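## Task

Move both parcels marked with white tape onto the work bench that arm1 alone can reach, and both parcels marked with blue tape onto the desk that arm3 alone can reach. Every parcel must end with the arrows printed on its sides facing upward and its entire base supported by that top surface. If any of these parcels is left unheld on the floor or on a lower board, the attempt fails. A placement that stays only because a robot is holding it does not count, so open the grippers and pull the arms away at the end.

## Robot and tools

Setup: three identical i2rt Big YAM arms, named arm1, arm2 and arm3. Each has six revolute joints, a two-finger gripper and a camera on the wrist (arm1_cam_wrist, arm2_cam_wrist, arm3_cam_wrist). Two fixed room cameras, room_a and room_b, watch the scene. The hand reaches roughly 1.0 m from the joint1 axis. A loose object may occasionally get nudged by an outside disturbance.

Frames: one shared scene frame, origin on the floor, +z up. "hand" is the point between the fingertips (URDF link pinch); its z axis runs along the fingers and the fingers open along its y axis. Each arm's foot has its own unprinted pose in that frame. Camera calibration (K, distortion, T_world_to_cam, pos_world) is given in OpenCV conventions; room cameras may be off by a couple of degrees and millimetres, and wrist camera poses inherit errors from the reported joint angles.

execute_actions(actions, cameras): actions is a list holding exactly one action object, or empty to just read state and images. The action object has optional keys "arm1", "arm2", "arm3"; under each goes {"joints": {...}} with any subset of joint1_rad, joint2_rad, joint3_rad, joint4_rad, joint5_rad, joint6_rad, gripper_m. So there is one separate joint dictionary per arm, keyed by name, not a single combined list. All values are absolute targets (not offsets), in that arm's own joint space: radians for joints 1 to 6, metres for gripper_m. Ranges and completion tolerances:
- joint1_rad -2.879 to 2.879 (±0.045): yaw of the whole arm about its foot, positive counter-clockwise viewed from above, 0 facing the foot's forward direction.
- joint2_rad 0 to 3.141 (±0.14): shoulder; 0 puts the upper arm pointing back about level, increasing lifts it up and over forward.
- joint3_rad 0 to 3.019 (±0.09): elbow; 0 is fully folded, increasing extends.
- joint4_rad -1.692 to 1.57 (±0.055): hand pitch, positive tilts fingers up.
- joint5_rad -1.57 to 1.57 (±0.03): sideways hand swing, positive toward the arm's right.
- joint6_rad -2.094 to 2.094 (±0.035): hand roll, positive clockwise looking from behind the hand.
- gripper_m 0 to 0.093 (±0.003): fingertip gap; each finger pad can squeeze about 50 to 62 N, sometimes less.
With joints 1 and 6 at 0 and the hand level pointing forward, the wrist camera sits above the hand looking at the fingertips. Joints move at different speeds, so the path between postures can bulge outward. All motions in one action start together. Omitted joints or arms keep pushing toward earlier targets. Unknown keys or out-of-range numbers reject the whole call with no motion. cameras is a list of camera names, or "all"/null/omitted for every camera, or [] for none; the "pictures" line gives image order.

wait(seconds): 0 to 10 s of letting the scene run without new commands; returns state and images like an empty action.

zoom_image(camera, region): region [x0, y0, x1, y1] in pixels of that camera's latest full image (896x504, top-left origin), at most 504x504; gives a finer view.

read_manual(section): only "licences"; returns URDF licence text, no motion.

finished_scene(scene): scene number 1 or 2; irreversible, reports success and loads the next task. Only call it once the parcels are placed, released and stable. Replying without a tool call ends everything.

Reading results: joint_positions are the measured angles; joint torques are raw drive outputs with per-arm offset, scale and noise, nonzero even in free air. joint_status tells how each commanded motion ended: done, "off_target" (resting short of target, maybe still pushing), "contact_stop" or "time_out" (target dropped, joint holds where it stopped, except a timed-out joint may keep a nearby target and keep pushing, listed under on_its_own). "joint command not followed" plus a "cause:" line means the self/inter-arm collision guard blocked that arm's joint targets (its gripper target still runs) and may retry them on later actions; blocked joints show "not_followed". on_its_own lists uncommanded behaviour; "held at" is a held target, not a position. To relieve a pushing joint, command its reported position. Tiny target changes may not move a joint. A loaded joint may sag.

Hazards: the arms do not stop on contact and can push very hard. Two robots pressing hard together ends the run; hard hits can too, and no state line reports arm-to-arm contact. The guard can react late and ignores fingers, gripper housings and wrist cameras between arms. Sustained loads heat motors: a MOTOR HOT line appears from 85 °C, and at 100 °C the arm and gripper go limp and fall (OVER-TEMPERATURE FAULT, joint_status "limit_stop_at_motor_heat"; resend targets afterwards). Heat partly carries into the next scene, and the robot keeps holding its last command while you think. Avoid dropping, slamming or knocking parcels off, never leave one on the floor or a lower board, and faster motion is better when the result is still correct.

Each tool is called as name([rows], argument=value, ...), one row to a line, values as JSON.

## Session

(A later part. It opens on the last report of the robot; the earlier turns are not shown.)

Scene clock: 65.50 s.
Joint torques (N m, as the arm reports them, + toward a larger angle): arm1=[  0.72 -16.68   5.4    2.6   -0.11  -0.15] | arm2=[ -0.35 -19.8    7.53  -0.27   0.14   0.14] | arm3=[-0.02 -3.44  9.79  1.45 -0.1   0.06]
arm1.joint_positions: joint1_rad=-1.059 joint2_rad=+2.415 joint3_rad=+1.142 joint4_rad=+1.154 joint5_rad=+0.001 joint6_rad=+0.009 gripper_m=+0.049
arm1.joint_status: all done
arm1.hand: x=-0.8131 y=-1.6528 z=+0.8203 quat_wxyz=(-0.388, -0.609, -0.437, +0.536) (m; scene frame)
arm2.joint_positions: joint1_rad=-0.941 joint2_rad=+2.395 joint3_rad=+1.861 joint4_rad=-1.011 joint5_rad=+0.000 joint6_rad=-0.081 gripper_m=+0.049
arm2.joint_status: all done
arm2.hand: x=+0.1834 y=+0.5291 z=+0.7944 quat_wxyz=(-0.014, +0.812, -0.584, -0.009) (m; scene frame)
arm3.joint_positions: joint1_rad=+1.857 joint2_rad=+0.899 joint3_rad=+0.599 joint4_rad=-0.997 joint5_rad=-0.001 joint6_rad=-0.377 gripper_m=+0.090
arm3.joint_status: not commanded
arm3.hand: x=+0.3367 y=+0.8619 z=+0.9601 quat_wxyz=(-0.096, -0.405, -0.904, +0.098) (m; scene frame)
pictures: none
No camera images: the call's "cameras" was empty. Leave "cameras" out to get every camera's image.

execute_actions([
  {"arm1":{"joints":{"gripper_m":0.09,"joint2_rad":2.42}},"arm2":{"joints":{"joint1_rad":1.125}},"arm3":{"joints":{"joint2_rad":2.275,"joint3_rad":1.64,"joint4_rad":-0.89,"joint6_rad":-0.28}}},
], cameras=["arm1_cam_wrist","arm2_cam_wrist","arm3_cam_wrist"])

Scene clock: 68.20 s.
Joint torques (N m, as the arm reports them, + toward a larger angle): arm1=[  0.63 -19.04   5.45   2.5   -0.09  -0.14] | arm2=[  0.15 -19.4    7.51  -0.3    0.18   0.12] | arm3=[ -0.02 -22.83  10.39   0.9   -0.09   0.1 ]
arm1.joint_positions: joint1_rad=-1.059 joint2_rad=+2.415 joint3_rad=+1.142 joint4_rad=+1.156 joint5_rad=+0.001 joint6_rad=+0.008 gripper_m=+0.090
arm1.joint_status: all done
arm1.hand: x=-0.8131 y=-1.6528 z=+0.8208 quat_wxyz=(-0.388, -0.608, -0.437, +0.537) (m; scene frame)
arm2.joint_positions: joint1_rad=+1.120 joint2_rad=+2.395 joint3_rad=+1.861 joint4_rad=-1.011 joint5_rad=-0.002 joint6_rad=-0.079 gripper_m=+0.049
arm2.joint_status: all done
arm2.hand: x=-0.1595 y=-0.5878 z=+0.7828 quat_wxyz=(+0.003, +0.919, +0.395, -0.007) (m; scene frame)
arm3.joint_positions: joint1_rad=+1.857 joint2_rad=+2.271 joint3_rad=+1.604 joint4_rad=-0.887 joint5_rad=-0.001 joint6_rad=-0.288 gripper_m=+0.090
arm3.joint_status: all done
arm3.hand: x=+0.4578 y=+0.5320 z=+0.7345 quat_wxyz=(-0.007, -0.449, -0.893, +0.005) (m; scene frame)
pictures: arm1_cam_wrist, arm2_cam_wrist, arm3_cam_wrist
camera_calibration (this result's frames):
arm1_cam_wrist: T_world_to_cam=[[-0.948123, 0.317556, -0.0148536, -0.234874], [0.226139, 0.640867, -0.733588, 1.84847], [-0.223436, -0.698891, -0.679432, -0.657507], [0, 0, 0, 1]] pos_world=[-0.787612, -1.56957, 0.905798]
arm2_cam_wrist: T_world_to_cam=[[-0.726113, 0.687539, 0.00713308, 0.27941], [0.565951, 0.591748, 0.57405, -0.00553974], [0.390461, 0.420862, -0.818789, 1.07161], [0, 0, 0, 1]] pos_world=[-0.212403, -0.639827, 0.878609]
arm3_cam_wrist: T_world_to_cam=[[-0.801534, -0.597933, -0.00431209, 0.687038], [-0.496182, 0.661078, 0.562832, -0.533954], [-0.333685, 0.453268, -0.82656, 0.641446], [0, 0, 0, 1]] pos_world=[0.499786, 0.473041, 0.833682]
Images, in order (width x height): arm1_cam_wrist 896x504, arm2_cam_wrist 896x504, arm3_cam_wrist 896x504.

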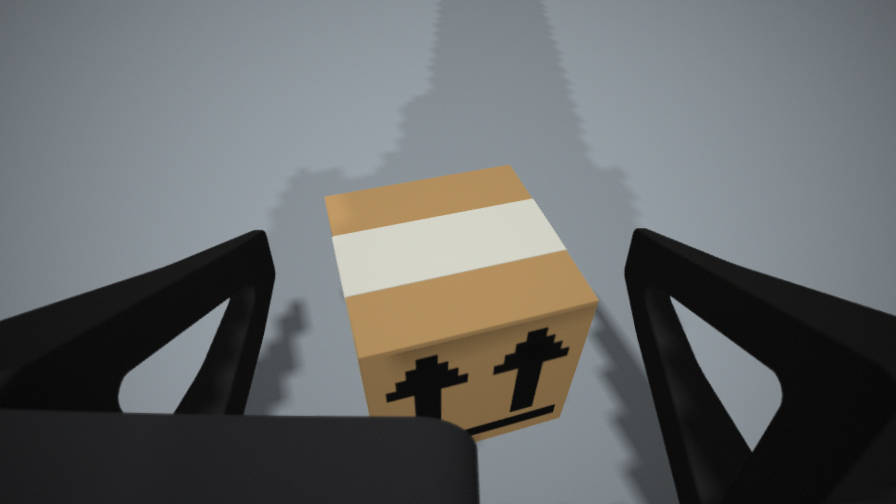

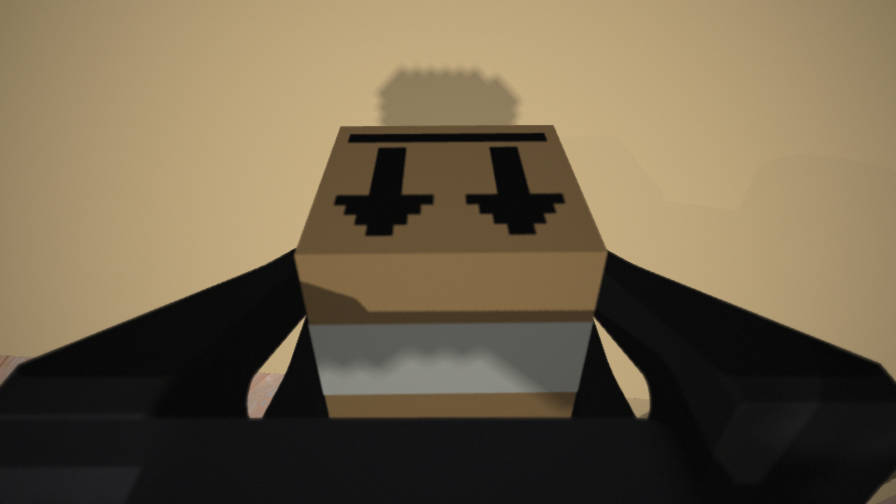

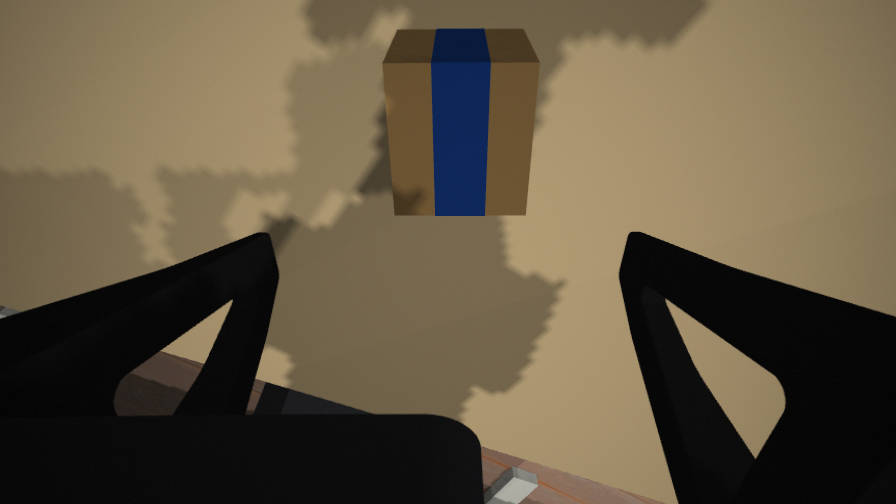

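execute_actions([
  {"arm1":{"joints":{"joint2_rad":2.15}},"arm2":{"joints":{"joint2_rad":2.59,"joint3_rad":1.845,"joint4_rad":-0.785}},"arm3":{"joints":{"joint2_rad":2.45,"joint3_rad":1.685,"joint4_rad":-0.768}}},
], cameras=["arm1_cam_wrist","arm3_cam_wrist"])

Scene clock: 70.13 s.
Joint torques (N m, as the arm reports them, + toward a larger angle): arm1=[  0.65 -16.41   6.64   1.95  -0.11  -0.14] | arm2=[  0.15 -20.7    6.11   0.41   0.17   0.11] | arm3=[ -0.05 -23.49   7.78   1.31  -0.1    0.1 ]
arm1.joint_positions: joint1_rad=-1.059 joint2_rad=+2.116 joint3_rad=+1.158 joint4_rad=+1.169 joint5_rad=+0.001 joint6_rad=+0.008 gripper_m=+0.090
arm1.joint_status: all done
arm1.hand: x=-0.8221 y=-1.6832 z=+1.0414 quat_wxyz=(-0.455, -0.512, -0.368, +0.628) (m; scene frame)
arm2.joint_positions: joint1_rad=+1.120 joint2_rad=+2.601 joint3_rad=+1.837 joint4_rad=-0.796 joint5_rad=-0.001 joint6_rad=-0.079 gripper_m=+0.049
arm2.joint_status: all done
arm2.hand: x=-0.1425 y=-0.5723 z=+0.6422 quat_wxyz=(+0.001, +0.919, +0.395, +0.001) (m; scene frame)
arm3.joint_positions: joint1_rad=+1.857 joint2_rad=+2.443 joint3_rad=+1.673 joint4_rad=-0.774 joint5_rad=-0.001 joint6_rad=-0.288 gripper_m=+0.090
arm3.joint_status: all done
arm3.hand: x=+0.4629 y=+0.5185 z=+0.6511 quat_wxyz=(-0.010, -0.449, -0.893, +0.009) (m; scene frame)
pictures: arm1_cam_wrist, arm3_cam_wrist
camera_calibration (this result's frames):
arm1_cam_wrist: T_world_to_cam=[[-0.95017, 0.311382, -0.0147639, -0.242603], [0.139512, 0.382407, -0.913401, 1.71282], [-0.278771, -0.869946, -0.406793, -1.14817], [0, 0, 0, 1]] pos_world=[-0.789551, -1.5783, 1.09384]
arm3_cam_wrist: T_world_to_cam=[[-0.801757, -0.597649, -0.00138213, 0.680657], [-0.49791, 0.666672, 0.554648, -0.47235], [-0.330563, 0.44538, -0.832084, 0.586588], [0, 0, 0, 1]] pos_world=[0.504438, 0.460442, 0.751019]
Images, in order (width x height): arm1_cam_wrist 896x504, arm3_cam_wrist 896x504.

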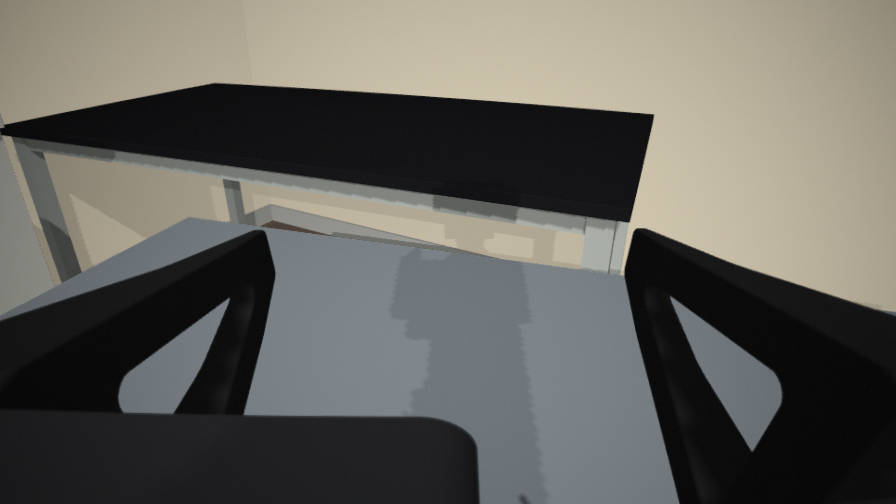

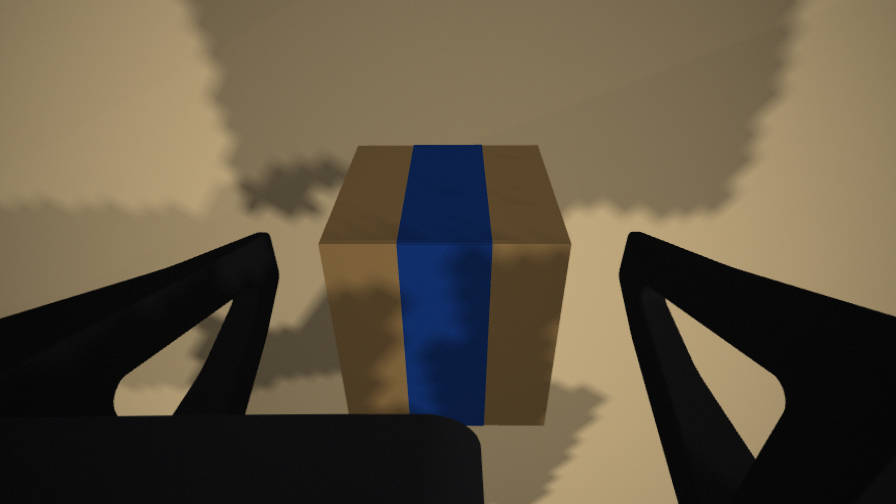

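execute_actions([
  {"arm1":{"joints":{"joint1_rad":0.9,"joint2_rad":1.6,"joint3_rad":1.0,"joint4_rad":-0.95}},"arm2":{"joints":{"joint3_rad":1.82}},"arm3":{"joints":{"joint3_rad":1.648}}},
], cameras=[])

execute_actions([
  {"arm2":{"joints":{"gripper_m":0.09}},"arm3":{"joints":{"gripper_m":0.035}}},
], cameras=["arm2_cam_wrist","arm3_cam_wrist"])

Scene clock: 72.40 s.
Joint torques (N m, as the arm reports them, + toward a larger angle): arm1=[  0.49 -11.26   6.84   0.36  -0.05  -0.13] | arm2=[  0.04 -20.57   5.23   0.37   0.17   0.12] | arm3=[ -0.03 -22.99   6.71   1.24  -0.1    0.1 ]
arm1.joint_positions: joint1_rad=+0.898 joint2_rad=+1.587 joint3_rad=+1.005 joint4_rad=-0.942 joint5_rad=+0.000 joint6_rad=+0.007 gripper_m=+0.090
arm1.joint_status: all done
arm1.hand: x=-0.1646 y=-0.9557 z=+0.9391 quat_wxyz=(-0.022, +0.029, -0.999, -0.005) (m; scene frame)
arm2.joint_positions: joint1_rad=+1.120 joint2_rad=+2.601 joint3_rad=+1.822 joint4_rad=-0.795 joint5_rad=-0.001 joint6_rad=-0.079 gripper_m=+0.049
arm2.joint_status: all done
arm2.hand: x=-0.1373 y=-0.5677 z=+0.6386 quat_wxyz=(-0.002, +0.919, +0.395, +0.007) (m; scene frame)
arm3.joint_positions: joint1_rad=+1.857 joint2_rad=+2.443 joint3_rad=+1.650 joint4_rad=-0.774 joint5_rad=-0.001 joint6_rad=-0.288 gripper_m=+0.090
arm3.joint_status: all done
arm3.hand: x=+0.4588 y=+0.5295 z=+0.6448 quat_wxyz=(-0.002, -0.449, -0.893, +0.001) (m; scene frame)
pictures: none
No camera images: the call's "cameras" was empty. Leave "cameras" out to get every camera's image.

Scene clock: 73.00 s.
Joint torques (N m, as the arm reports them, + toward a larger angle): arm1=[  0.39 -11.18   6.87   0.36  -0.05  -0.13] | arm2=[  0.08 -19.93   5.1    0.38   0.17   0.12] | arm3=[  0.01 -22.97   6.73   1.23  -0.1    0.1 ]
arm1.joint_positions: joint1_rad=+0.898 joint2_rad=+1.587 joint3_rad=+1.005 joint4_rad=-0.942 joint5_rad=+0.000 joint6_rad=+0.007 gripper_m=+0.090
arm1.joint_status: not commanded
arm1.hand: x=-0.1646 y=-0.9557 z=+0.9391 quat_wxyz=(-0.022, +0.029, -0.999, -0.005) (m; scene frame)
arm2.joint_positions: joint1_rad=+1.120 joint2_rad=+2.601 joint3_rad=+1.822 joint4_rad=-0.795 joint5_rad=-0.001 joint6_rad=-0.079 gripper_m=+0.090
arm2.joint_status: all done
arm2.hand: x=-0.1373 y=-0.5677 z=+0.6386 quat_wxyz=(-0.002, +0.919, +0.395, +0.007) (m; scene frame)
arm3.joint_positions: joint1_rad=+1.857 joint2_rad=+2.443 joint3_rad=+1.650 joint4_rad=-0.774 joint5_rad=+0.000 joint6_rad=-0.287 gripper_m=+0.050
arm3.joint_status: gripper_m off_target (ended at +0.050, target +0.035)
arm3.hand: x=+0.4588 y=+0.5294 z=+0.6448 quat_wxyz=(-0.002, -0.449, -0.893, +0.001) (m; scene frame)
pictures: arm2_cam_wrist, arm3_cam_wrist
camera_calibration (this result's frames):
arm2_cam_wrist: T_world_to_cam=[[-0.72624, 0.687421, 0.00526001, 0.283866], [0.553816, 0.580524, 0.596892, 0.0301336], [0.407262, 0.4364, -0.802305, 0.937081], [0, 0, 0, 1]] pos_world=[-0.192171, -0.621571, 0.732345]
arm3_cam_wrist: T_world_to_cam=[[-0.802015, -0.597258, -0.0074345, 0.687735], [-0.493098, 0.655019, 0.572542, -0.485765], [-0.337085, 0.462853, -0.819842, 0.560969], [0, 0, 0, 1]] pos_world=[0.501138, 0.469295, 0.743139]
Images, in order (width x height): arm2_cam_wrist 896x504, arm3_cam_wrist 896x504.

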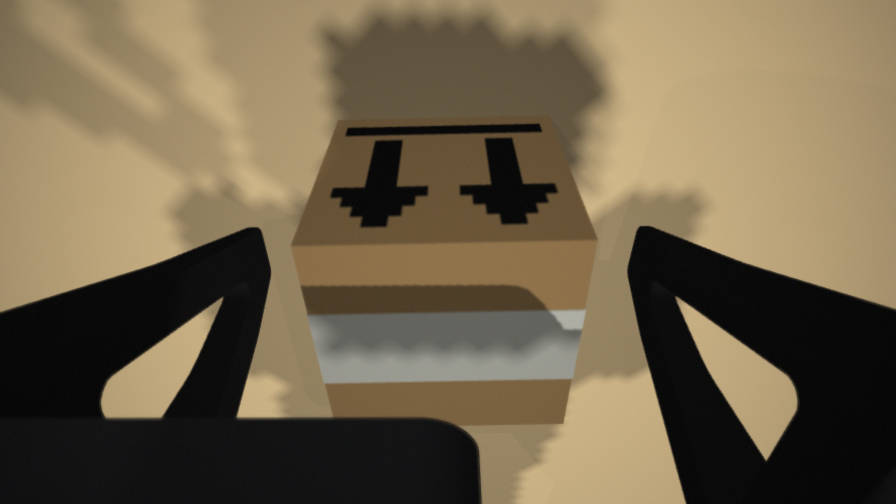

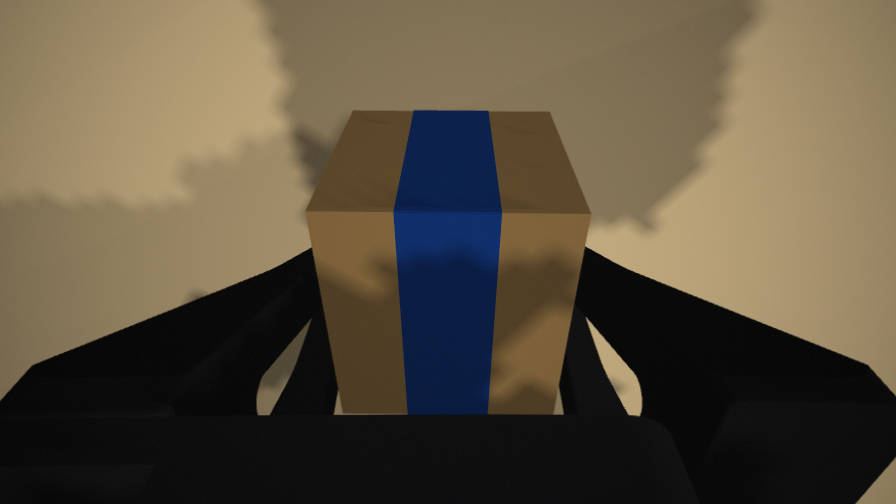

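execute_actions(actions=[])

Scene clock: 73.60 s.
Joint torques (N m, as the arm reports them, + toward a larger angle): arm1=[  0.41 -11.28   6.84   0.37  -0.06  -0.13] | arm2=[  0.09 -20.59   5.21   0.37   0.17   0.12] | arm3=[ -0.04 -23.     6.72   1.24  -0.1    0.1 ]
arm1.joint_positions: joint1_rad=+0.898 joint2_rad=+1.587 joint3_rad=+1.005 joint4_rad=-0.942 joint5_rad=+0.000 joint6_rad=+0.007 gripper_m=+0.090
arm1.joint_status: not commanded
arm1.hand: x=-0.1646 y=-0.9557 z=+0.9391 quat_wxyz=(-0.022, +0.029, -0.999, -0.005) (m; scene frame)
arm2.joint_positions: joint1_rad=+1.120 joint2_rad=+2.601 joint3_rad=+1.822 joint4_rad=-0.795 joint5_rad=-0.001 joint6_rad=-0.079 gripper_m=+0.090
arm2.joint_status: all done
arm2.hand: x=-0.1373 y=-0.5677 z=+0.6386 quat_wxyz=(-0.002, +0.919, +0.395, +0.007) (m; scene frame)
arm3.joint_positions: joint1_rad=+1.857 joint2_rad=+2.443 joint3_rad=+1.650 joint4_rad=-0.774 joint5_rad=+0.000 joint6_rad=-0.287 gripper_m=+0.050
arm3.joint_status: gripper_m off_target (ended at +0.050, target +0.035)
arm3.hand: x=+0.4588 y=+0.5294 z=+0.6448 quat_wxyz=(-0.002, -0.449, -0.893, +0.001) (m; scene frame)
pictures: arm1_cam_wrist, arm2_cam_wrist, arm3_cam_wrist, room_a, room_b
camera_calibration (this result's frames):
arm1_cam_wrist: T_world_to_cam=[[0.0475823, -0.99883, -0.00864306, -0.939629], [-0.834804, -0.0445168, 0.548745, -0.692071], [-0.548487, -0.0188953, -0.835945, 0.79835], [0, 0, 0, 1]] pos_world=[-0.0951487, -0.954253, 1.03903]
arm2_cam_wrist: T_world_to_cam=[[-0.72624, 0.687421, 0.00526001, 0.283866], [0.553816, 0.580524, 0.596892, 0.0301336], [0.407262, 0.4364, -0.802305, 0.937081], [0, 0, 0, 1]] pos_world=[-0.192171, -0.621571, 0.732345]
arm3_cam_wrist: T_world_to_cam=[[-0.802015, -0.597258, -0.0074345, 0.687735], [-0.493098, 0.655019, 0.572542, -0.485765], [-0.337085, 0.462853, -0.819842, 0.560969], [0, 0, 0, 1]] pos_world=[0.501138, 0.469295, 0.743139]
Images, in order (width x height): arm1_cam_wrist 896x504, arm2_cam_wrist 896x504, arm3_cam_wrist 896x504, room_a 896x504, room_b 896x504.

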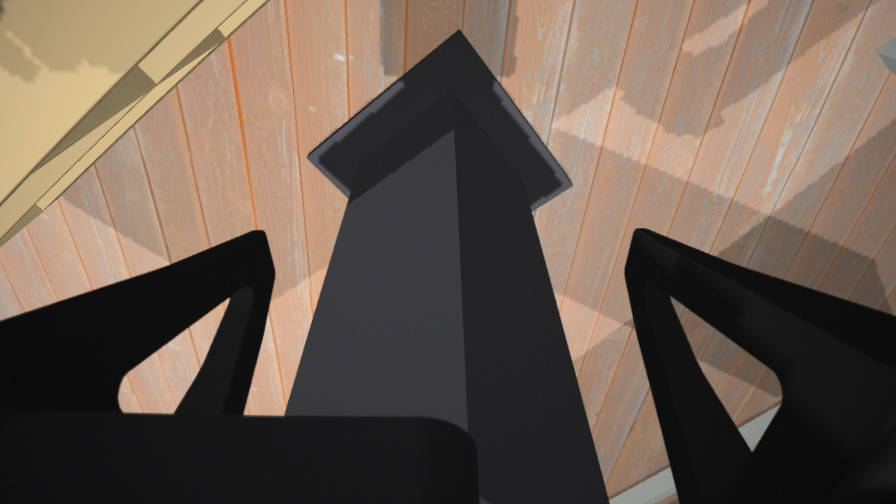

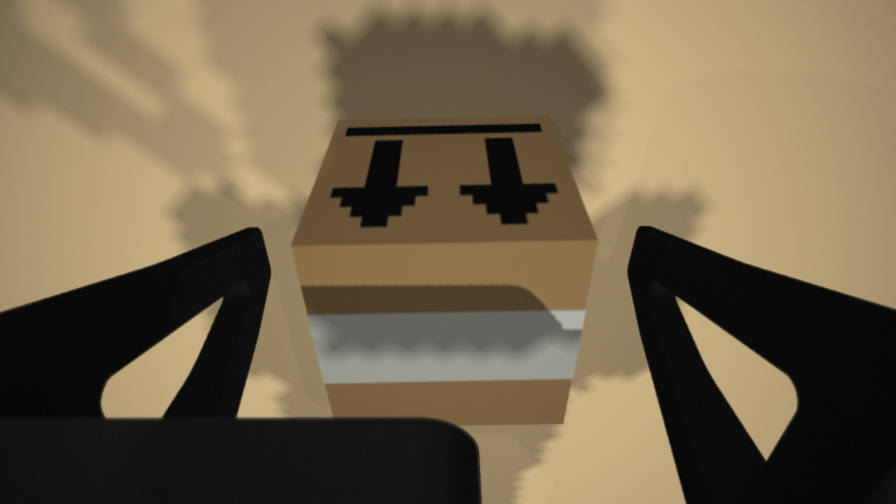

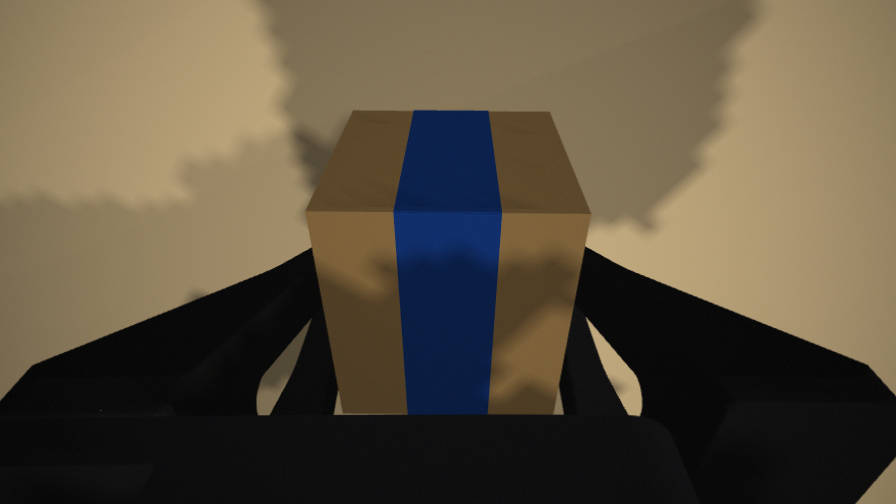

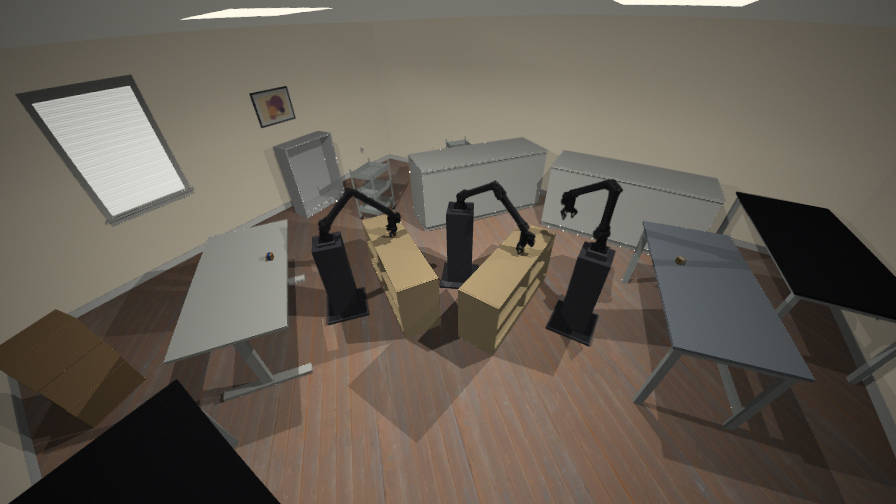

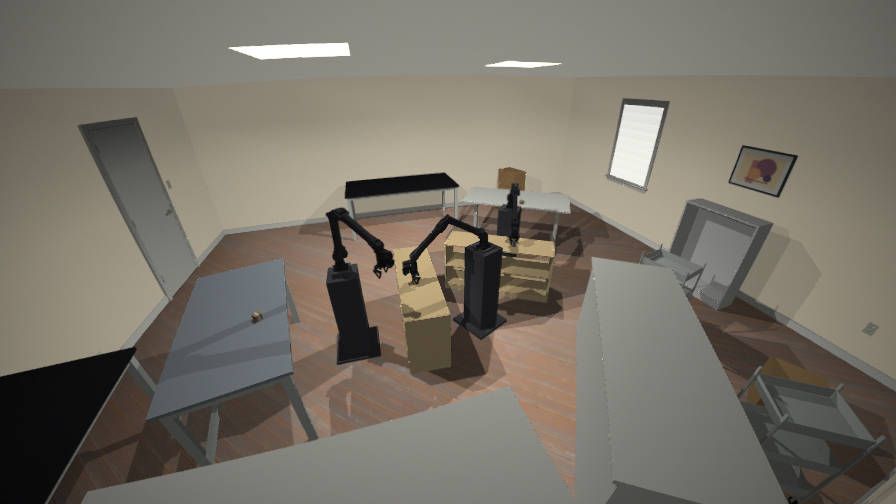

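execute_actions([
  {"arm2":{"joints":{"joint2_rad":2.2,"joint4_rad":-1.15}},"arm3":{"joints":{"joint2_rad":2.1,"joint4_rad":-1.1}}},
], cameras=[])

execute_actions([
  {"arm2":{"joints":{"joint1_rad":0.2,"joint2_rad":1.2,"joint3_rad":0.8,"joint4_rad":-1.0}},"arm3":{"joints":{"joint1_rad":-1.31,"joint2_rad":1.7,"joint3_rad":1.15,"joint4_rad":-1.0}}},
], cameras=["arm3_cam_wrist","room_a"])

Scene clock: 75.53 s.
Joint torques (N m, as the arm reports them, + toward a larger angle): arm1=[  0.45 -11.3    6.88   0.37  -0.05  -0.12] | arm2=[  0.07 -18.67   7.51  -0.29   0.16   0.12] | arm3=[ -0.07 -19.49   9.14   0.78  -0.1    0.09]
arm1.joint_positions: joint1_rad=+0.898 joint2_rad=+1.587 joint3_rad=+1.005 joint4_rad=-0.942 joint5_rad=+0.000 joint6_rad=+0.007 gripper_m=+0.090
arm1.joint_status: not commanded
arm1.hand: x=-0.1646 y=-0.9557 z=+0.9391 quat_wxyz=(-0.022, +0.029, -0.999, -0.005) (m; scene frame)
arm2.joint_positions: joint1_rad=+1.120 joint2_rad=+2.200 joint3_rad=+1.813 joint4_rad=-1.141 joint5_rad=-0.001 joint6_rad=-0.079 gripper_m=+0.090
arm2.joint_status: all done
arm2.hand: x=-0.1476 y=-0.5770 z=+0.8919 quat_wxyz=(+0.006, +0.919, +0.395, -0.014) (m; scene frame)
arm3.joint_positions: joint1_rad=+1.857 joint2_rad=+2.072 joint3_rad=+1.640 joint4_rad=-1.091 joint5_rad=+0.000 joint6_rad=-0.287 gripper_m=+0.050
arm3.joint_status: all done
arm3.hand: x=+0.4577 y=+0.5319 z=+0.8653 quat_wxyz=(-0.018, -0.449, -0.893, +0.016) (m; scene frame)
pictures: none
No camera images: the call's "cameras" was empty. Leave "cameras" out to get every camera's image.

Scene clock: 78.17 s.
Joint torques (N m, as the arm reports them, + toward a larger angle): arm1=[  0.4  -11.37   6.85   0.39  -0.05  -0.12] | arm2=[-0.5  -6.51  7.34  0.16  0.04  0.1 ] | arm3=[  0.78 -14.5    8.15   1.05  -0.14   0.09]
arm1.joint_positions: joint1_rad=+0.898 joint2_rad=+1.587 joint3_rad=+1.005 joint4_rad=-0.942 joint5_rad=+0.000 joint6_rad=+0.007 gripper_m=+0.090
arm1.joint_status: not commanded
arm1.hand: x=-0.1646 y=-0.9557 z=+0.9391 quat_wxyz=(-0.022, +0.029, -0.999, -0.005) (m; scene frame)
arm2.joint_positions: joint1_rad=+0.203 joint2_rad=+1.209 joint3_rad=+0.799 joint4_rad=-0.996 joint5_rad=+0.002 joint6_rad=-0.077 gripper_m=+0.090
arm2.joint_status: all done
arm2.hand: x=+0.0092 y=-0.0707 z=+1.0044 quat_wxyz=(-0.016, +0.995, -0.053, -0.077) (m; scene frame)
arm3.joint_positions: joint1_rad=-1.318 joint2_rad=+1.692 joint3_rad=+1.153 joint4_rad=-1.000 joint5_rad=+0.001 joint6_rad=-0.286 gripper_m=+0.050
arm3.joint_status: all done
arm3.hand: x=+0.0971 y=+1.5634 z=+0.8963 quat_wxyz=(+0.012, -0.885, +0.465, +0.011) (m; scene frame)
pictures: arm3_cam_wrist, room_a
camera_calibration (this result's frames):
arm3_cam_wrist: T_world_to_cam=[[0.82196, 0.569539, 0.00257863, -0.973777], [0.473737, -0.686197, 0.552003, 0.536013], [0.316157, -0.452503, -0.833838, 1.5468], [0, 0, 0, 1]] pos_world=[0.057447, 1.62234, 0.996408]
Images, in order (width x height): arm3_cam_wrist 896x504, room_a 896x504.

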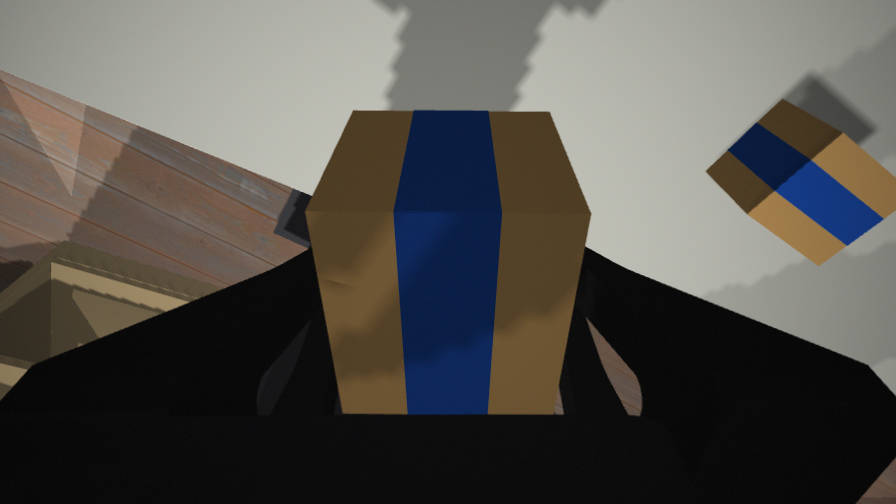

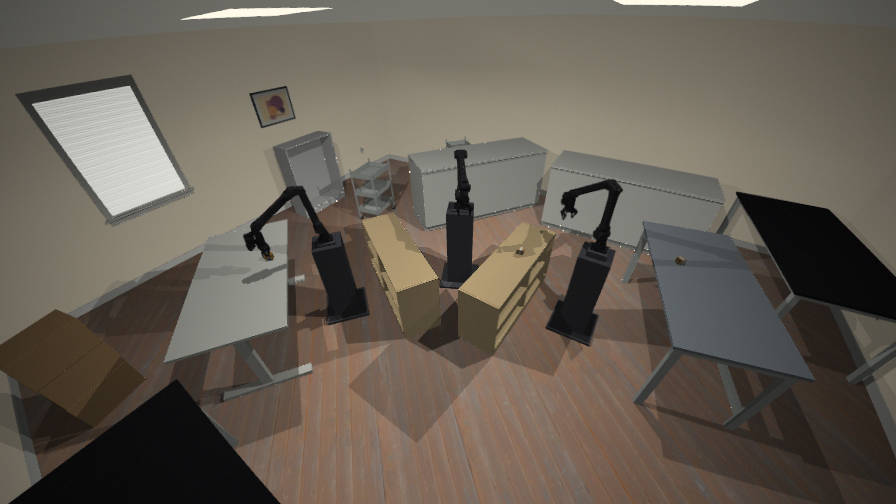

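execute_actions([
  {"arm1":{"joints":{"joint1_rad":1.57,"joint2_rad":2.26,"joint3_rad":1.61,"joint4_rad":-0.89,"joint6_rad":-0.07}},"arm3":{"joints":{"joint2_rad":2.01,"joint3_rad":1.26,"joint4_rad":-0.775}}},
], cameras=["arm1_cam_wrist","arm3_cam_wrist"])

Scene clock: 80.43 s.
Joint torques (N m, as the arm reports them, + toward a larger angle): arm1=[ -0.53 -20.26   9.4    0.48  -0.05  -0.13] | arm2=[-0.55 -6.45  7.35  0.17  0.04  0.1 ] | arm3=[  0.32 -18.81   8.31   1.29  -0.14   0.09]
arm1.joint_positions: joint1_rad=+1.576 joint2_rad=+2.246 joint3_rad=+1.574 joint4_rad=-0.886 joint5_rad=+0.000 joint6_rad=-0.063 gripper_m=+0.090
arm1.joint_status: all done
arm1.hand: x=-0.1384 y=-0.5671 z=+0.7896 quat_wxyz=(-0.006, +0.392, -0.920, -0.006) (m; scene frame)
arm2.joint_positions: joint1_rad=+0.203 joint2_rad=+1.209 joint3_rad=+0.799 joint4_rad=-0.996 joint5_rad=+0.002 joint6_rad=-0.077 gripper_m=+0.090
arm2.joint_status: not commanded
arm2.hand: x=+0.0092 y=-0.0707 z=+1.0044 quat_wxyz=(-0.016, +0.995, -0.053, -0.077) (m; scene frame)
arm3.joint_positions: joint1_rad=-1.318 joint2_rad=+2.014 joint3_rad=+1.242 joint4_rad=-0.783 joint5_rad=+0.001 joint6_rad=-0.286 gripper_m=+0.050
arm3.joint_status: all done
arm3.hand: x=+0.0809 y=+1.6131 z=+0.7710 quat_wxyz=(+0.006, -0.885, +0.465, +0.005) (m; scene frame)
pictures: arm1_cam_wrist, arm3_cam_wrist
camera_calibration (this result's frames):
arm1_cam_wrist: T_world_to_cam=[[0.714038, -0.700073, -0.00686018, -0.29375], [-0.571616, -0.588621, 0.571648, -0.861094], [-0.404233, -0.404257, -0.820471, 0.484229], [0, 0, 0, 1]] pos_world=[-0.0867245, -0.516751, 0.887522]
arm3_cam_wrist: T_world_to_cam=[[0.821966, 0.569533, -0.00207332, -0.984775], [0.47086, -0.677501, 0.565051, 0.623132], [0.320411, -0.465429, -0.825053, 1.48369], [0, 0, 0, 1]] pos_world=[0.0406517, 1.67359, 0.869984]
Images, in order (width x height): arm1_cam_wrist 896x504, arm3_cam_wrist 896x504.

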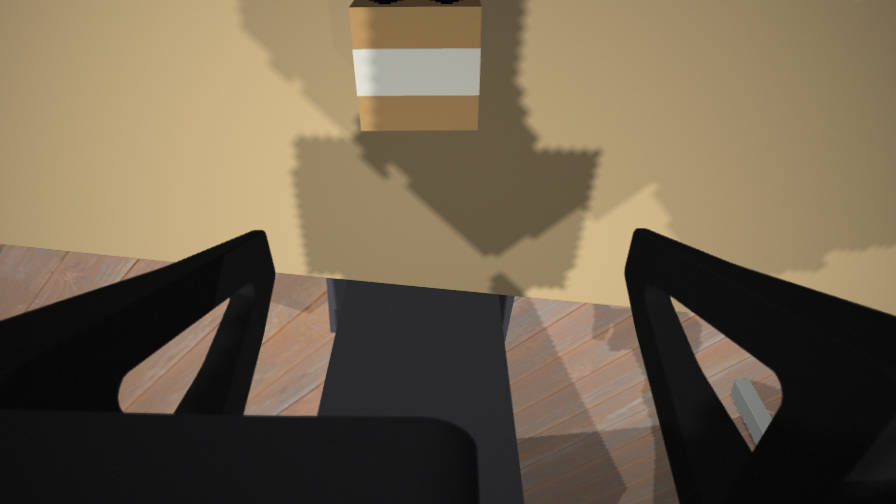

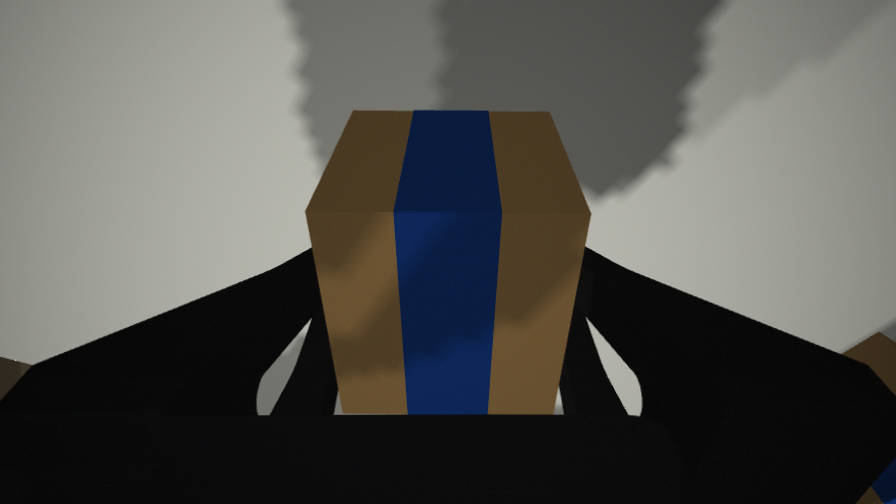

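execute_actions([
  {"arm1":{"joints":{"joint1_rad":1.6,"joint2_rad":2.53,"joint3_rad":1.72,"joint4_rad":-0.72}},"arm3":{"joints":{"joint3_rad":1.19,"joint4_rad":-0.74}}},
], cameras=["arm1_cam_wrist","arm3_cam_wrist"])

Scene clock: 82.23 s.
Joint torques (N m, as the arm reports them, + toward a larger angle): arm1=[  1.19 -22.82   6.7    0.77  -0.04  -0.12] | arm2=[-0.45 -6.54  7.32  0.16  0.04  0.1 ] | arm3=[  0.33 -18.52   6.94   1.3   -0.14   0.09]
arm1.joint_positions: joint1_rad=+1.589 joint2_rad=+2.532 joint3_rad=+1.706 joint4_rad=-0.725 joint5_rad=+0.000 joint6_rad=-0.063 gripper_m=+0.090
arm1.joint_status: all done
arm1.hand: x=-0.1286 y=-0.5460 z=+0.6545 quat_wxyz=(-0.009, +0.398, -0.917, -0.007) (m; scene frame)
arm2.joint_positions: joint1_rad=+0.203 joint2_rad=+1.209 joint3_rad=+0.799 joint4_rad=-0.996 joint5_rad=+0.002 joint6_rad=-0.077 gripper_m=+0.090
arm2.joint_status: not commanded
arm2.hand: x=+0.0092 y=-0.0707 z=+1.0044 quat_wxyz=(-0.016, +0.995, -0.053, -0.077) (m; scene frame)
arm3.joint_positions: joint1_rad=-1.318 joint2_rad=+2.014 joint3_rad=+1.186 joint4_rad=-0.748 joint5_rad=+0.001 joint6_rad=-0.286 gripper_m=+0.050
arm3.joint_status: all done
arm3.hand: x=+0.0874 y=+1.5933 z=+0.7560 quat_wxyz=(-0.002, -0.886, +0.465, -0.003) (m; scene frame)
pictures: arm1_cam_wrist, arm3_cam_wrist
camera_calibration (this result's frames):
arm1_cam_wrist: T_world_to_cam=[[0.722795, -0.691033, -0.00646727, -0.281045], [-0.567081, -0.598443, 0.565938, -0.766842], [-0.394952, -0.405389, -0.824423, 0.389068], [0, 0, 0, 1]] pos_world=[-0.078061, -0.495398, 0.752924]
arm3_cam_wrist: T_world_to_cam=[[0.82201, 0.569414, -0.00823849, -0.974064], [0.466945, -0.665663, 0.582113, 0.583736], [0.325979, -0.482349, -0.813066, 1.47741], [0, 0, 0, 1]] pos_world=[0.0465138, 1.65584, 0.853405]
Images, in order (width x height): arm1_cam_wrist 896x504, arm3_cam_wrist 896x504.

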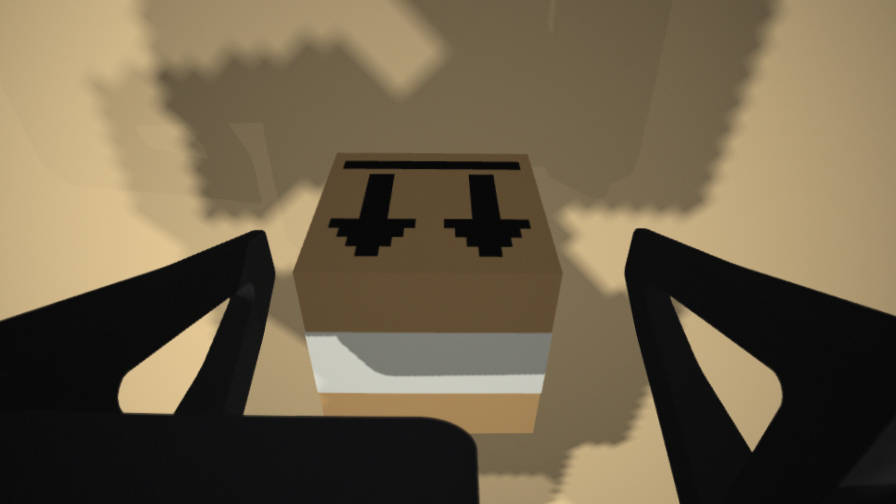

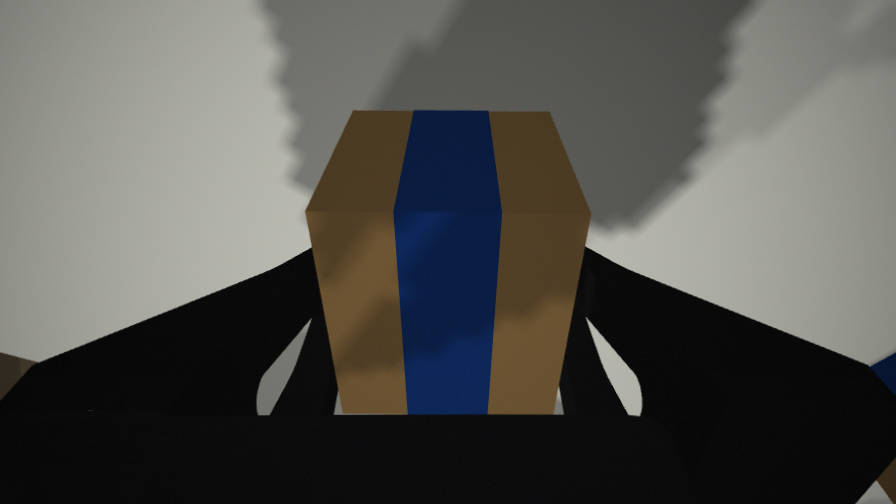

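execute_actions([
  {"arm1":{"joints":{"joint3_rad":1.68}},"arm3":{"joints":{"gripper_m":0.09}}},
], cameras=["arm1_cam_wrist","arm3_cam_wrist"])

Scene clock: 83.10 s.
Joint torques (N m, as the arm reports them, + toward a larger angle): arm1=[  1.18 -22.57   5.5    0.75  -0.05  -0.12] | arm2=[-0.48 -6.48  7.33  0.16  0.04  0.09] | arm3=[  0.27 -18.21   7.1    1.3   -0.14   0.09]
arm1.joint_positions: joint1_rad=+1.589 joint2_rad=+2.532 joint3_rad=+1.683 joint4_rad=-0.725 joint5_rad=+0.000 joint6_rad=-0.063 gripper_m=+0.090
arm1.joint_status: all done
arm1.hand: x=-0.1375 y=-0.5542 z=+0.6486 quat_wxyz=(+0.001, +0.398, -0.917, -0.003) (m; scene frame)
arm2.joint_positions: joint1_rad=+0.203 joint2_rad=+1.209 joint3_rad=+0.799 joint4_rad=-0.996 joint5_rad=+0.002 joint6_rad=-0.077 gripper_m=+0.090
arm2.joint_status: not commanded
arm2.hand: x=+0.0092 y=-0.0707 z=+1.0044 quat_wxyz=(-0.016, +0.995, -0.053, -0.077) (m; scene frame)
arm3.joint_positions: joint1_rad=-1.318 joint2_rad=+2.014 joint3_rad=+1.186 joint4_rad=-0.748 joint5_rad=+0.001 joint6_rad=-0.286 gripper_m=+0.090
arm3.joint_status: all done
arm3.hand: x=+0.0874 y=+1.5933 z=+0.7560 quat_wxyz=(-0.002, -0.886, +0.465, -0.003) (m; scene frame)
pictures: arm1_cam_wrist, arm3_cam_wrist
camera_calibration (this result's frames):
arm1_cam_wrist: T_world_to_cam=[[0.722789, -0.691027, -0.00764381, -0.279654], [-0.557409, -0.589496, 0.584628, -0.779285], [-0.4085, -0.418302, -0.811265, 0.359784], [0, 0, 0, 1]] pos_world=[-0.0852783, -0.502135, 0.745334]
arm3_cam_wrist: T_world_to_cam=[[0.82201, 0.569414, -0.00823849, -0.974064], [0.466945, -0.665663, 0.582113, 0.583736], [0.325979, -0.482349, -0.813066, 1.47741], [0, 0, 0, 1]] pos_world=[0.0465138, 1.65584, 0.853405]
Images, in order (width x height): arm1_cam_wrist 896x504, arm3_cam_wrist 896x504.

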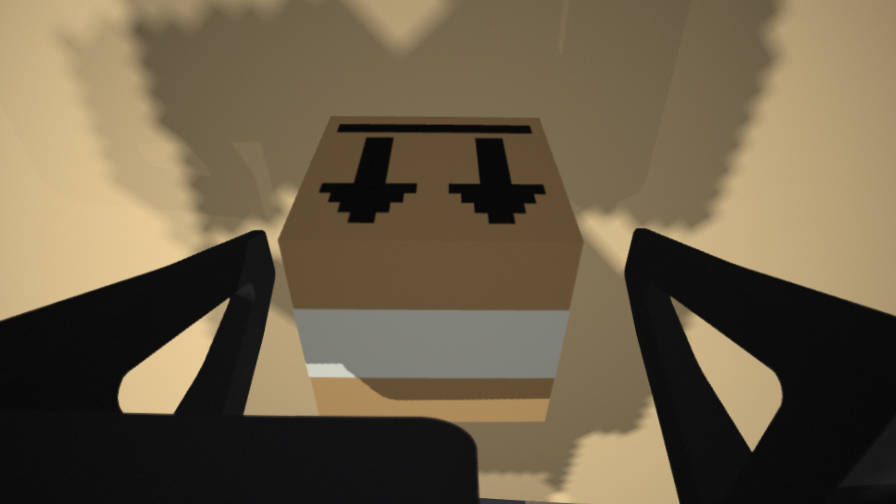

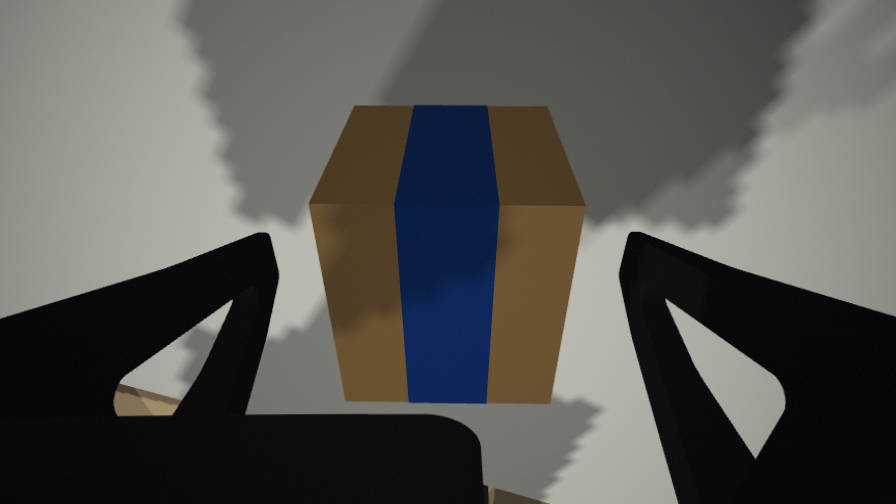

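execute_actions([
  {"arm1":{"joints":{"gripper_m":0.035}},"arm3":{"joints":{"joint2_rad":1.6,"joint4_rad":-1.1}}},
], cameras=[])

execute_actions([
  {"arm1":{"joints":{"joint2_rad":2.05,"joint4_rad":-1.2}}},
], cameras=["arm1_cam_wrist","arm3_cam_wrist"])

Scene clock: 84.57 s.
Joint torques (N m, as the arm reports them, + toward a larger angle): arm1=[  1.25 -22.84   5.36   0.73  -0.05  -0.13] | arm2=[-0.54 -6.52  7.33  0.17  0.04  0.1 ] | arm3=[  0.28 -11.87   9.46   0.85  -0.14   0.09]
arm1.joint_positions: joint1_rad=+1.589 joint2_rad=+2.532 joint3_rad=+1.683 joint4_rad=-0.725 joint5_rad=+0.000 joint6_rad=-0.063 gripper_m=+0.049
arm1.joint_status: gripper_m off_target (ended at +0.049, target +0.035)
arm1.hand: x=-0.1374 y=-0.5542 z=+0.6486 quat_wxyz=(+0.001, +0.398, -0.917, -0.003) (m; scene frame)
arm2.joint_positions: joint1_rad=+0.203 joint2_rad=+1.209 joint3_rad=+0.799 joint4_rad=-0.996 joint5_rad=+0.002 joint6_rad=-0.077 gripper_m=+0.090
arm2.joint_status: not commanded
arm2.hand: x=+0.0092 y=-0.0707 z=+1.0044 quat_wxyz=(-0.016, +0.995, -0.053, -0.077) (m; scene frame)
arm3.joint_positions: joint1_rad=-1.318 joint2_rad=+1.574 joint3_rad=+1.184 joint4_rad=-1.091 joint5_rad=+0.001 joint6_rad=-0.286 gripper_m=+0.090
arm3.joint_status: all done
arm3.hand: x=+0.0985 y=+1.5592 z=+0.9586 quat_wxyz=(+0.032, -0.885, +0.464, +0.031) (m; scene frame)
pictures: none
No camera images: the call's "cameras" was empty. Leave "cameras" out to get every camera's image.

Scene clock: 86.03 s.
Joint torques (N m, as the arm reports them, + toward a larger angle): arm1=[  1.23 -18.72   8.36   0.34  -0.05  -0.13] | arm2=[-0.48 -6.37  7.35  0.17  0.04  0.09] | arm3=[  0.33 -11.96   9.52   0.85  -0.14   0.09]
arm1.joint_positions: joint1_rad=+1.589 joint2_rad=+2.025 joint3_rad=+1.676 joint4_rad=-1.193 joint5_rad=+0.000 joint6_rad=-0.063 gripper_m=+0.049
arm1.joint_status: all done
arm1.hand: x=-0.1422 y=-0.5616 z=+0.9541 quat_wxyz=(-0.014, +0.398, -0.917, -0.009) (m; scene frame)
arm2.joint_positions: joint1_rad=+0.203 joint2_rad=+1.209 joint3_rad=+0.799 joint4_rad=-0.996 joint5_rad=+0.002 joint6_rad=-0.077 gripper_m=+0.090
arm2.joint_status: not commanded
arm2.hand: x=+0.0092 y=-0.0707 z=+1.0044 quat_wxyz=(-0.016, +0.995, -0.053, -0.077) (m; scene frame)
arm3.joint_positions: joint1_rad=-1.318 joint2_rad=+1.574 joint3_rad=+1.184 joint4_rad=-1.091 joint5_rad=+0.001 joint6_rad=-0.286 gripper_m=+0.090
arm3.joint_status: not commanded
arm3.hand: x=+0.0985 y=+1.5592 z=+0.9586 quat_wxyz=(+0.032, -0.885, +0.464, +0.031) (m; scene frame)
pictures: arm1_cam_wrist, arm3_cam_wrist
camera_calibration (this result's frames):
arm1_cam_wrist: T_world_to_cam=[[0.722792, -0.69104, -0.00599671, -0.280609], [-0.570863, -0.601938, 0.558378, -0.948705], [-0.389471, -0.400168, -0.829565, 0.632981], [0, 0, 0, 1]] pos_world=[-0.092231, -0.511675, 1.05315]
arm3_cam_wrist: T_world_to_cam=[[0.822128, 0.568992, 0.0187942, -0.987362], [0.483239, -0.714916, 0.505347, 0.586672], [0.300975, -0.406378, -0.862711, 1.55374], [0, 0, 0, 1]] pos_world=[0.0605996, 1.61263, 1.06251]
Images, in order (width x height): arm1_cam_wrist 896x504, arm3_cam_wrist 896x504.

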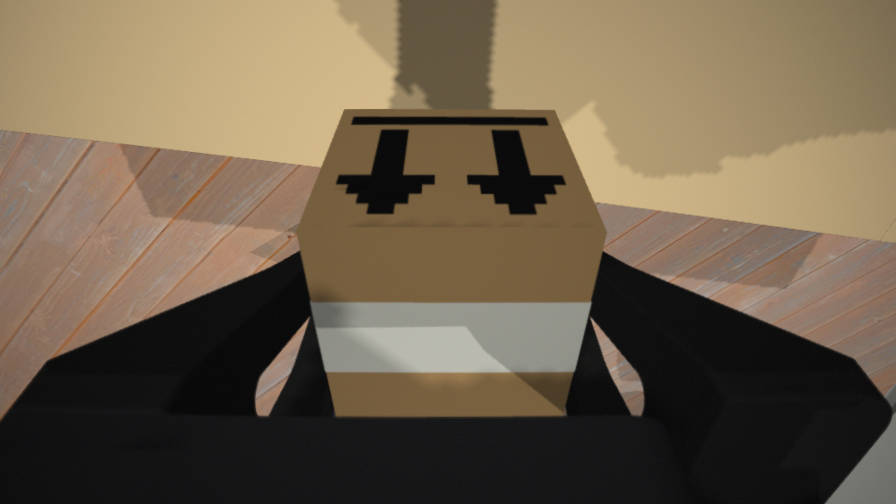

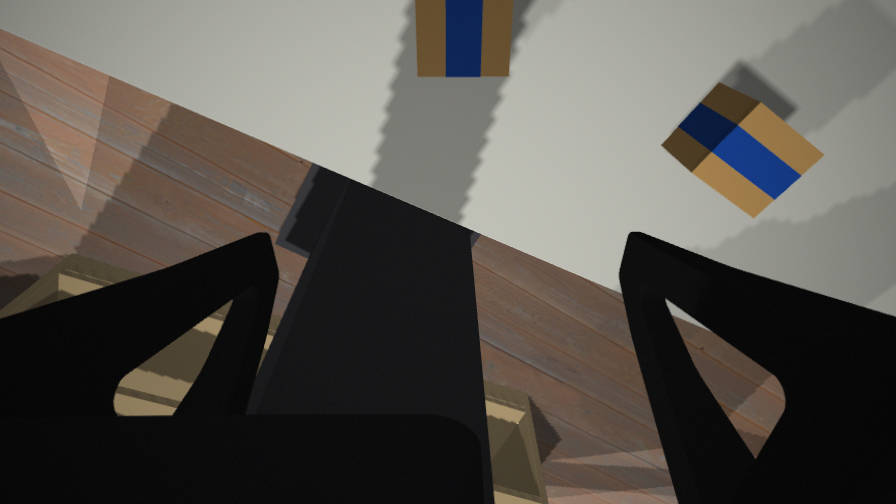

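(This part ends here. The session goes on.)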